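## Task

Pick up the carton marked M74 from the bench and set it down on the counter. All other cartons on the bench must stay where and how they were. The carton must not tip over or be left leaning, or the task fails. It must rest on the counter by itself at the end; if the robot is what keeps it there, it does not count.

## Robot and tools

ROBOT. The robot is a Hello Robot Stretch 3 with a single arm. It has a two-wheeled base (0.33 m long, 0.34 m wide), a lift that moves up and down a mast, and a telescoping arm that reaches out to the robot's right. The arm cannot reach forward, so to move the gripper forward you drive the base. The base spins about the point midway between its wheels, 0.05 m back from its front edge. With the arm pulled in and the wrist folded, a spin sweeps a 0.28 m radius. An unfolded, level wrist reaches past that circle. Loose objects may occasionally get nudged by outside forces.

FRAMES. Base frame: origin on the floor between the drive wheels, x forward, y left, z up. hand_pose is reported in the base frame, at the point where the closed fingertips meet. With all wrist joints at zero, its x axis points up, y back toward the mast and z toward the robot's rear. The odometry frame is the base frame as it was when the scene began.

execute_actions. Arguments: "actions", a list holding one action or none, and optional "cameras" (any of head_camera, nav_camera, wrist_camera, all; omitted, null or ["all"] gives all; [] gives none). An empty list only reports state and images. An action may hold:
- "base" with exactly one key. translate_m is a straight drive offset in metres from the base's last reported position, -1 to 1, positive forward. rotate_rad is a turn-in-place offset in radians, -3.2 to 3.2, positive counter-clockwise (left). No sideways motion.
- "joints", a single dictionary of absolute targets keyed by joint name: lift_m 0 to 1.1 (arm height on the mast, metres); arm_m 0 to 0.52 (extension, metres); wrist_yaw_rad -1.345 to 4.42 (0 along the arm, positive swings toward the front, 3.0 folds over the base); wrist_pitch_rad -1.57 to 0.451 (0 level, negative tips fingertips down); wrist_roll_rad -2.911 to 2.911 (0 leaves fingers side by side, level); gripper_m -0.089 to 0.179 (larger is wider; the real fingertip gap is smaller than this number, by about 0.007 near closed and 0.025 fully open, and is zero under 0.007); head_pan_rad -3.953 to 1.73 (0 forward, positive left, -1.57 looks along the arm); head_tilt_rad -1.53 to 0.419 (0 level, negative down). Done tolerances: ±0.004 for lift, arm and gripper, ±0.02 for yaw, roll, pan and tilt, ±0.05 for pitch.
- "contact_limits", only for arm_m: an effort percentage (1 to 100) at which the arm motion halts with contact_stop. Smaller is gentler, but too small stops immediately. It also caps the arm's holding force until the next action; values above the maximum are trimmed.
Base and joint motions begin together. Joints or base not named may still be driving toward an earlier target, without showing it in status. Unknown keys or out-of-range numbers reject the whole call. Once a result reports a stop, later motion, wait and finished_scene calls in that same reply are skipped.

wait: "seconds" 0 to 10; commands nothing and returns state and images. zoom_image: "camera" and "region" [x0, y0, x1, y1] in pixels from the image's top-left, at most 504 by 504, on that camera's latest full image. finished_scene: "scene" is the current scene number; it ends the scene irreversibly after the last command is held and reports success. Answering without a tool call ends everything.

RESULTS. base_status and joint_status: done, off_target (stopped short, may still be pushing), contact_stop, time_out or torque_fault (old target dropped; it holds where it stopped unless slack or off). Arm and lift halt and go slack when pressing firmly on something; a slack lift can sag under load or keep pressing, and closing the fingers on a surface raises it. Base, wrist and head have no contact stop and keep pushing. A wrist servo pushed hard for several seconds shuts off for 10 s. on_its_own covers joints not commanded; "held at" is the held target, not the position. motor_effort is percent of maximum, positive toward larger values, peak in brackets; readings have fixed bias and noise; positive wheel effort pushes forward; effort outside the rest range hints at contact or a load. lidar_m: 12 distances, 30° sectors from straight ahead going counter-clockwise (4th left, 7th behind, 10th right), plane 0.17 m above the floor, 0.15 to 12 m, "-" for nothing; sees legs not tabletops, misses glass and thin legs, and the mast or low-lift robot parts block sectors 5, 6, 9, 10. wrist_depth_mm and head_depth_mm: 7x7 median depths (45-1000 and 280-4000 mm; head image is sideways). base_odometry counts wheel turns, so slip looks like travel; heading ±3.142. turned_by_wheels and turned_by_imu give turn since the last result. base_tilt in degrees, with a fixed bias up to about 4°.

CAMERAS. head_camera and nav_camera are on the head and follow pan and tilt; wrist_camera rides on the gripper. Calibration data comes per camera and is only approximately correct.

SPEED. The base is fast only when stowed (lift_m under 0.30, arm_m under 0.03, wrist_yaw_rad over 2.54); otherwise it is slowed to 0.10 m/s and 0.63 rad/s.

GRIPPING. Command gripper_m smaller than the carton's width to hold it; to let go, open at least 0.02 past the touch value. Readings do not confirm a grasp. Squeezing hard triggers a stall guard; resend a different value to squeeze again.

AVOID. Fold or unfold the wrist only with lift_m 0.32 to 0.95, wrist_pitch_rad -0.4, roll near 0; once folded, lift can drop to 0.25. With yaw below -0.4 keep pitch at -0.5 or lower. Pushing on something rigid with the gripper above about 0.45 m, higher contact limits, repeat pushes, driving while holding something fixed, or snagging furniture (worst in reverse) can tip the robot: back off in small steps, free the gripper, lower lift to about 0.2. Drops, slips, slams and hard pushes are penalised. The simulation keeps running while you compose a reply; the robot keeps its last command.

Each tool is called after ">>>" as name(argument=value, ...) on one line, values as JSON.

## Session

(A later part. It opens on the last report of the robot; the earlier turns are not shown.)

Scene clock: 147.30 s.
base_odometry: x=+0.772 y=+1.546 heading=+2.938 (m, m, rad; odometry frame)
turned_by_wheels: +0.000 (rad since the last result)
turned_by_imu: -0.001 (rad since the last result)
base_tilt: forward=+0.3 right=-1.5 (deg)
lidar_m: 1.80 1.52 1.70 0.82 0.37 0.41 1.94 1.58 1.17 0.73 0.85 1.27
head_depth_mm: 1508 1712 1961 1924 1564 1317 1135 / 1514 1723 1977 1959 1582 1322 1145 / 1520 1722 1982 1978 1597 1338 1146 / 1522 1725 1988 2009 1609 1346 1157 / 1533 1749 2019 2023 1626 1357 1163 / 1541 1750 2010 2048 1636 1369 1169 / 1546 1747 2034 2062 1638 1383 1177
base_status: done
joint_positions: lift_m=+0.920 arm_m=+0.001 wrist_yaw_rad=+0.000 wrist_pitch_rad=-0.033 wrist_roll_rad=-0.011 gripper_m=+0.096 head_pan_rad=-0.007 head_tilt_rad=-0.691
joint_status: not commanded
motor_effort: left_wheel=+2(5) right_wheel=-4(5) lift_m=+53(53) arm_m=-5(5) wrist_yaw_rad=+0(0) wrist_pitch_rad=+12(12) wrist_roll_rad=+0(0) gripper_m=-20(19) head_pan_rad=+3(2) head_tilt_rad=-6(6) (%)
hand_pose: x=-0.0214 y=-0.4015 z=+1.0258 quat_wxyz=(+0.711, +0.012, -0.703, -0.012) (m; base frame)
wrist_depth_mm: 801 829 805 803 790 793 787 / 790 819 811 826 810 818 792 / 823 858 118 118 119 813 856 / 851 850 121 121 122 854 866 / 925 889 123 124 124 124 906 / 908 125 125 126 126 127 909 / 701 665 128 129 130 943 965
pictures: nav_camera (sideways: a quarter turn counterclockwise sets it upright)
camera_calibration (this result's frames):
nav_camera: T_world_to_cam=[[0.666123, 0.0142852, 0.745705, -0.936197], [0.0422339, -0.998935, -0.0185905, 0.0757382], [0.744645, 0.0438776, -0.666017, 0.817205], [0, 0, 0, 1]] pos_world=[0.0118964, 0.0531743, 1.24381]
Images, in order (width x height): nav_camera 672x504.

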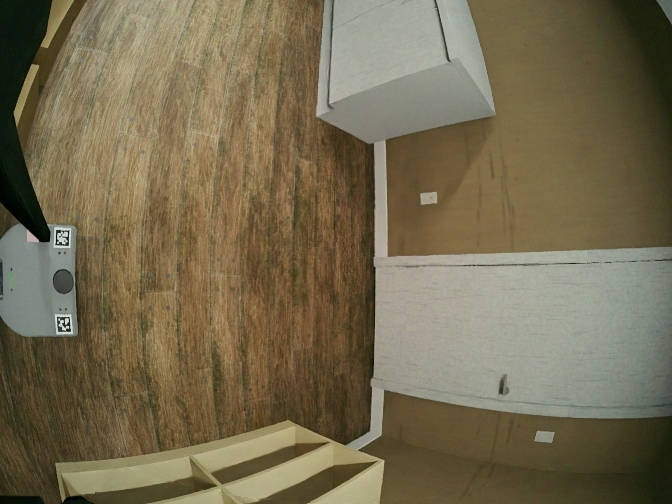

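>>> execute_actions(actions=[{"base":{"rotate_rad":1.176},"joints":{"lift_m":0.97,"head_pan_rad":-1.2}}], cameras=[])

>>> execute_actions(actions=[{"base":{"translate_m":1.0}}], cameras=[])

>>> execute_actions(actions=[{"base":{"translate_m":0.3}}], cameras=["head_camera"])

>>> execute_actions(actions=[{"base":{"rotate_rad":0.395},"joints":{"arm_m":0.5,"head_pan_rad":-1.57}}], cameras=["head_camera","wrist_camera"])

Scene clock: 159.57 s.
base_odometry: x=+0.772 y=+1.546 heading=-2.170 (m, m, rad; odometry frame)
turned_by_wheels: +1.176 (rad since the last result)
turned_by_imu: +1.175 (rad since the last result)
base_tilt: forward=+0.3 right=-1.5 (deg)
lidar_m: 1.96 0.58 0.37 0.56 1.95 1.43 0.73 1.10 0.85 1.27 1.80 1.51
head_depth_mm: 1525 1664 345 1074 1563 1324 1109 / 1529 1727 1960 1956 1572 1329 1137 / 1530 1729 1993 1988 1600 1335 1147 / 1519 1737 2001 1996 1609 1350 1155 / 1544 1742 2000 2027 1625 1359 1162 / 1534 1738 2013 2045 1637 1364 1169 / 1538 1750 2003 2066 1658 1378 1179
base_status: done
joint_positions: lift_m=+0.970 arm_m=+0.001 wrist_yaw_rad=+0.000 wrist_pitch_rad=-0.034 wrist_roll_rad=-0.011 gripper_m=+0.096 head_pan_rad=-1.193 head_tilt_rad=-0.691
joint_status: all done
motor_effort: left_wheel=-1(5) right_wheel=+2(7) lift_m=+53(54) arm_m=-5(5) wrist_yaw_rad=+0(0) wrist_pitch_rad=+12(12) wrist_roll_rad=+0(0) gripper_m=-19(20) head_pan_rad=-3(36) head_tilt_rad=-6(6) (%)
hand_pose: x=-0.0214 y=-0.4015 z=+1.0756 quat_wxyz=(+0.711, +0.012, -0.703, -0.012) (m; base frame)
wrist_depth_mm: - - - - - - 824 / - - - - - - 838 / - - 118 119 119 943 829 / - - 121 121 121 992 852 / - - 123 123 123 124 847 / - 125 126 126 127 127 825 / - - 129 129 129 688 747
pictures: none
No camera images: the call's "cameras" was empty. Leave "cameras" out to get every camera's image.

Scene clock: 170.50 s.
base_odometry: x=+0.209 y=+0.720 heading=-2.170 (m, m, rad; odometry frame)
turned_by_wheels: +0.000 (rad since the last result)
turned_by_imu: -0.002 (rad since the last result)
base_tilt: forward=+0.4 right=-1.5 (deg)
lidar_m: 1.34 2.45 0.78 0.62 0.60 0.67 1.72 1.78 1.80 1.45 0.79 0.86
head_depth_mm: 1206 1308 346 1071 1579 1314 1112 / 1205 1372 1550 1814 1577 1326 1138 / 1198 1369 1575 1814 1598 1341 1150 / 1203 1293 1042 1040 1284 1351 1152 / 1209 1145 858 990 1204 1353 1165 / 1208 1176 870 993 1212 1368 1177 / 1204 1202 880 997 1212 1379 1179
base_status: done
joint_positions: lift_m=+0.970 arm_m=+0.001 wrist_yaw_rad=+0.000 wrist_pitch_rad=-0.034 wrist_roll_rad=-0.011 gripper_m=+0.096 head_pan_rad=-1.193 head_tilt_rad=-0.691
joint_status: not commanded
motor_effort: left_wheel=-1(1) right_wheel=+1(7) lift_m=+52(52) arm_m=-5(5) wrist_yaw_rad=+0(0) wrist_pitch_rad=+12(12) wrist_roll_rad=+0(0) gripper_m=-20(20) head_pan_rad=-2(3) head_tilt_rad=-6(6) (%)
hand_pose: x=-0.0214 y=-0.4015 z=+1.0756 quat_wxyz=(+0.711, +0.012, -0.703, -0.012) (m; base frame)
wrist_depth_mm: 888 - - - - - - / 883 - - - - - - / 900 - 118 118 119 - - / 906 - 120 121 122 - - / 666 615 122 124 124 124 - / 474 125 125 125 127 127 - / 487 600 128 129 129 - -
pictures: none
No camera images: the call's "cameras" was empty. Leave "cameras" out to get every camera's image.

Scene clock: 174.47 s.
base_odometry: x=+0.039 y=+0.472 heading=-2.170 (m, m, rad; odometry frame)
turned_by_wheels: +0.000 (rad since the last result)
turned_by_imu: +0.000 (rad since the last result)
base_tilt: forward=+0.3 right=-1.5 (deg)
lidar_m: 1.16 2.24 2.57 0.73 0.72 0.78 2.01 1.92 1.66 0.69 0.68 0.74
head_depth_mm: 1110 1211 346 612 1543 1323 1111 / 1105 1147 775 836 1018 1268 1142 / 1103 1100 761 842 1017 1276 1150 / 1107 1119 766 841 1027 1282 1157 / 1104 1150 775 845 1032 1300 1163 / 1102 1167 789 848 1034 1308 1170 / 1101 1177 801 850 1038 1312 1184
base_status: done
joint_positions: lift_m=+0.970 arm_m=+0.001 wrist_yaw_rad=+0.000 wrist_pitch_rad=-0.034 wrist_roll_rad=-0.011 gripper_m=+0.096 head_pan_rad=-1.193 head_tilt_rad=-0.691
joint_status: not commanded
motor_effort: left_wheel=+0(3) right_wheel=+1(6) lift_m=+53(53) arm_m=-5(5) wrist_yaw_rad=+0(0) wrist_pitch_rad=+12(12) wrist_roll_rad=+0(0) gripper_m=-19(20) head_pan_rad=-3(2) head_tilt_rad=-6(7) (%)
hand_pose: x=-0.0214 y=-0.4015 z=+1.0756 quat_wxyz=(+0.711, +0.012, -0.703, -0.012) (m; base frame)
wrist_depth_mm: 822 867 - - - - - / 858 872 - - - - - / 823 898 119 118 119 - - / 858 906 120 121 121 - - / 656 613 124 123 124 125 - / 446 126 126 126 127 127 - / 379 425 128 129 129 - -
pictures: head_camera (sideways: a quarter turn clockwise sets it upright)
camera_calibration (this result's frames):
head_camera: T_world_to_cam=[[-0.198932, 0.63887, -0.74315, 0.992706], [0.931333, 0.359267, 0.0595484, -0.0747042], [0.305033, -0.680274, -0.66647, 0.826448], [0, 0, 0, 1]] pos_world=[0.0149614, -0.0451605, 1.29298]
Images, in order (width x height): head_camera 896x504.

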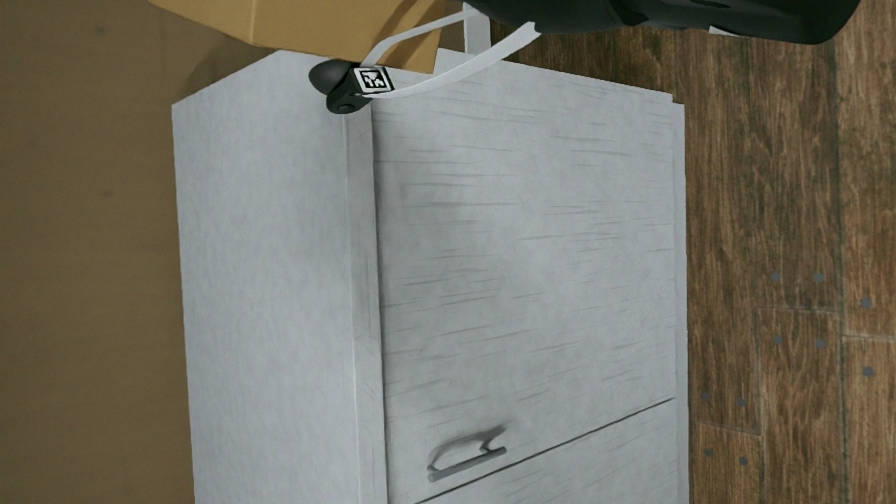

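Scene clock: 179.30 s.
base_odometry: x=+0.039 y=+0.472 heading=-1.775 (m, m, rad; odometry frame)
turned_by_wheels: +0.395 (rad since the last result)
turned_by_imu: +0.395 (rad since the last result)
base_tilt: forward=+0.3 right=-1.5 (deg)
lidar_m: 2.45 2.24 0.75 0.72 0.75 1.01 2.12 1.87 0.70 0.68 0.71 0.99
head_depth_mm: 1093 - 756 1570 1533 1319 1131 / 1068 1005 760 836 1018 1269 1136 / 1068 946 764 842 1026 1271 1151 / 1069 995 766 849 1033 1290 1154 / 1110 1148 776 854 1038 1298 1163 / 1107 1179 789 854 1049 1306 1176 / 1116 1190 801 859 1053 1317 1180
base_status: done
joint_positions: lift_m=+0.970 arm_m=+0.500 wrist_yaw_rad=+0.000 wrist_pitch_rad=-0.034 wrist_roll_rad=-0.011 gripper_m=+0.096 head_pan_rad=-1.563 head_tilt_rad=-0.692
joint_status: all done
motor_effort: left_wheel=-1(4) right_wheel=+2(7) lift_m=+52(52) arm_m=+6(7) wrist_yaw_rad=+0(0) wrist_pitch_rad=+12(12) wrist_roll_rad=+0(0) gripper_m=-19(20) head_pan_rad=-2(20) head_tilt_rad=-6(7) (%)
hand_pose: x=-0.0214 y=-0.8999 z=+1.0756 quat_wxyz=(+0.711, +0.012, -0.703, -0.012) (m; base frame)
wrist_depth_mm: 527 524 519 530 535 545 533 / 538 544 533 546 539 534 544 / 548 548 118 119 120 563 567 / 567 560 120 121 122 581 575 / 594 581 123 123 124 125 605 / 449 126 125 126 127 127 611 / 339 320 129 129 130 303 662
pictures: head_camera (sideways: a quarter turn clockwise sets it upright), wrist_camera
camera_calibration (this result's frames):
head_camera: T_world_to_cam=[[0.0456756, 0.667615, -0.743104, 0.991154], [0.998223, -0.0020136, 0.0595477, -0.0751114], [0.0382586, -0.744504, -0.666521, 0.828141], [0, 0, 0, 1]] pos_world=[-0.00197719, -0.0453067, 1.29298]
wrist_camera: T_world_to_cam=[[-0.999736, 0.0193464, 0.0124033, -0.0158372], [-0.00799991, 0.212987, -0.977022, 1.2742], [-0.0215436, -0.976864, -0.212776, -0.48856], [0, 0, 0, 1]] pos_world=[-0.0161649, -0.748337, 1.14116]
Images, in order (width x height): head_camera 896x504, wrist_camera 644x364.

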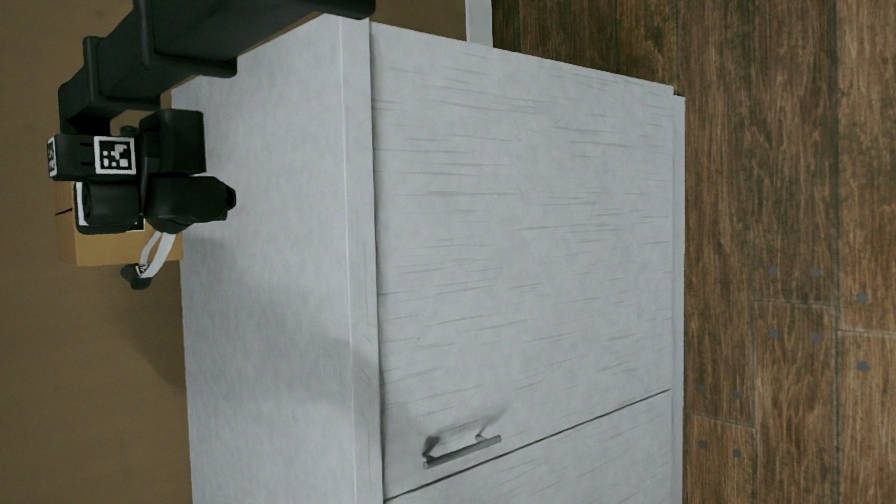

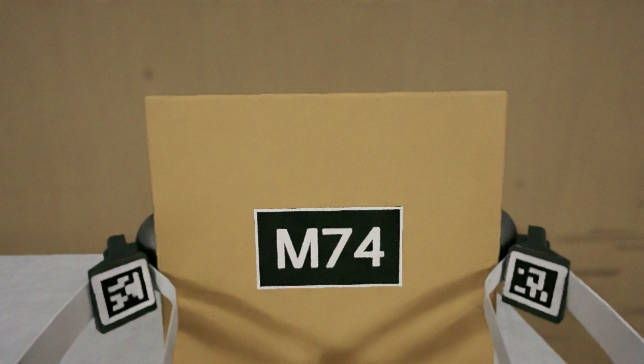

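>>> execute_actions(actions=[{"joints":{"lift_m":0.845}}], cameras=[])

Scene clock: 185.90 s.
base_odometry: x=+0.039 y=+0.472 heading=-1.775 (m, m, rad; odometry frame)
turned_by_wheels: +0.000 (rad since the last result)
turned_by_imu: +0.001 (rad since the last result)
base_tilt: forward=+0.3 right=-1.5 (deg)
lidar_m: 2.45 2.23 0.75 0.72 0.75 1.01 2.12 1.86 0.70 0.68 0.71 0.99
head_depth_mm: 1103 1247 1351 - 1488 1318 1133 / 1105 1162 720 841 1016 1273 1149 / 1105 867 722 842 1023 1280 1153 / 1104 887 765 846 1031 1290 1156 / 1109 1145 778 852 1038 1288 1166 / 1109 1176 788 859 1048 1311 1171 / 1110 1193 801 864 1056 1313 1180
base_status: not commanded
joint_positions: lift_m=+0.845 arm_m=+0.500 wrist_yaw_rad=+0.000 wrist_pitch_rad=-0.014 wrist_roll_rad=-0.011 gripper_m=+0.096 head_pan_rad=-1.563 head_tilt_rad=-0.692
joint_status: all done
motor_effort: left_wheel=-1(0) right_wheel=+2(2) lift_m=+30(45) arm_m=+6(6) wrist_yaw_rad=+0(0) wrist_pitch_rad=+5(12) wrist_roll_rad=+0(0) gripper_m=-19(20) head_pan_rad=-2(2) head_tilt_rad=-7(6) (%)
hand_pose: x=-0.0214 y=-0.9005 z=+0.9565 quat_wxyz=(+0.711, +0.005, -0.703, -0.005) (m; base frame)
wrist_depth_mm: 520 530 534 542 522 539 532 / 523 530 538 541 549 553 553 / 554 542 115 115 116 117 563 / 557 448 118 119 119 121 576 / 316 310 122 122 123 124 595 / 219 125 126 125 127 128 221 / 165 156 130 130 131 152 158
pictures: none
No camera images: the call's "cameras" was empty. Leave "cameras" out to get every camera's image.

>>> execute_actions(actions=[{"joints":{"gripper_m":0.179}}], cameras=[])

>>> execute_actions(actions=[{"joints":{"arm_m":0.38}}], cameras=["wrist_camera"])

>>> finished_scene(scene=2)

Scene clock: 193.90 s.
base_odometry: x=+0.039 y=+0.472 heading=-1.775 (m, m, rad; odometry frame)
turned_by_wheels: +0.000 (rad since the last result)
turned_by_imu: +0.001 (rad since the last result)
base_tilt: forward=+0.3 right=-1.5 (deg)
lidar_m: 2.45 2.23 0.75 0.71 0.75 1.01 2.13 1.87 0.70 0.68 0.71 0.99
head_depth_mm: 1106 1245 1344 - 1485 1317 1136 / 1111 1158 718 838 1014 1268 1144 / 1107 865 723 842 1023 1278 1151 / 1105 917 766 848 1031 1283 1159 / 1111 1148 778 853 1038 1302 1166 / 1110 1173 788 860 1051 1298 1168 / 1113 1187 803 857 1055 1316 1179
base_status: not commanded
joint_positions: lift_m=+0.845 arm_m=+0.500 wrist_yaw_rad=+0.000 wrist_pitch_rad=-0.017 wrist_roll_rad=-0.011 gripper_m=+0.179 head_pan_rad=-1.563 head_tilt_rad=-0.692
joint_status: all done
motor_effort: left_wheel=-1(1) right_wheel=+2(2) lift_m=+31(31) arm_m=+5(5) wrist_yaw_rad=+0(0) wrist_pitch_rad=+6(6) wrist_roll_rad=+0(0) gripper_m=+1(85) head_pan_rad=-1(3) head_tilt_rad=-7(6) (%)
hand_pose: x=-0.0214 y=-0.9004 z=+0.9555 quat_wxyz=(+0.711, +0.007, -0.703, -0.006) (m; base frame)
wrist_depth_mm: 524 527 529 529 534 531 545 / 534 535 535 531 545 544 542 / 544 546 114 115 115 116 576 / 558 438 118 118 119 121 598 / 321 276 121 122 123 124 590 / - 127 125 126 126 128 217 / 155 154 130 131 131 143 150
pictures: none
No camera images: the call's "cameras" was empty. Leave "cameras" out to get every camera's image.

Scene clock: 196.03 s.
base_odometry: x=+0.039 y=+0.472 heading=-1.775 (m, m, rad; odometry frame)
turned_by_wheels: +0.000 (rad since the last result)
turned_by_imu: +0.000 (rad since the last result)
base_tilt: forward=+0.3 right=-1.5 (deg)
lidar_m: 2.45 2.24 0.75 0.72 0.75 1.01 2.12 1.87 0.70 0.68 0.71 0.99
head_depth_mm: 1104 1250 1351 - 1508 1317 1139 / 1106 1082 - 848 1017 1271 1144 / 1109 831 - 852 1027 1279 1152 / 1109 883 742 847 1030 1287 1160 / 1110 1148 776 854 1043 1295 1163 / 1106 1171 787 857 1050 1305 1171 / 1116 1191 800 862 1053 1319 1184
base_status: not commanded
joint_positions: lift_m=+0.845 arm_m=+0.380 wrist_yaw_rad=+0.000 wrist_pitch_rad=-0.018 wrist_roll_rad=-0.011 gripper_m=+0.179 head_pan_rad=-1.563 head_tilt_rad=-0.692
joint_status: all done
motor_effort: left_wheel=-2(1) right_wheel=+2(2) lift_m=+31(31) arm_m=-5(6) wrist_yaw_rad=+0(0) wrist_pitch_rad=+7(7) wrist_roll_rad=+0(0) gripper_m=+1(0) head_pan_rad=-2(3) head_tilt_rad=-7(6) (%)
hand_pose: x=-0.0214 y=-0.7811 z=+0.9552 quat_wxyz=(+0.711, +0.007, -0.703, -0.007) (m; base frame)
wrist_depth_mm: 633 620 634 634 643 641 644 / 659 650 645 660 661 651 672 / 669 661 654 230 236 681 686 / 598 588 424 238 407 697 707 / 315 341 261 247 256 295 722 / - 212 211 209 209 206 217 / 155 161 161 159 159 158 151
pictures: wrist_camera
camera_calibration (this result's frames):
wrist_camera: T_world_to_cam=[[-0.999736, 0.0195321, 0.0120998, -0.0162053], [-0.00799619, 0.197927, -0.980184, 1.12253], [-0.0215399, -0.980022, -0.197718, -0.415027], [0, 0, 0, 1]] pos_world=[-0.0161647, -0.628598, 1.01842]
Images, in order (width x height): wrist_camera 644x364.

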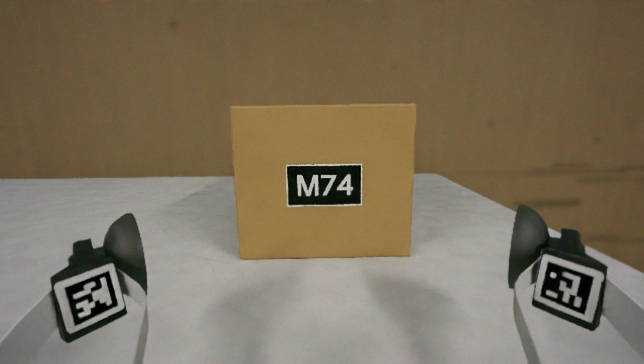

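The scene is finished: the task was done.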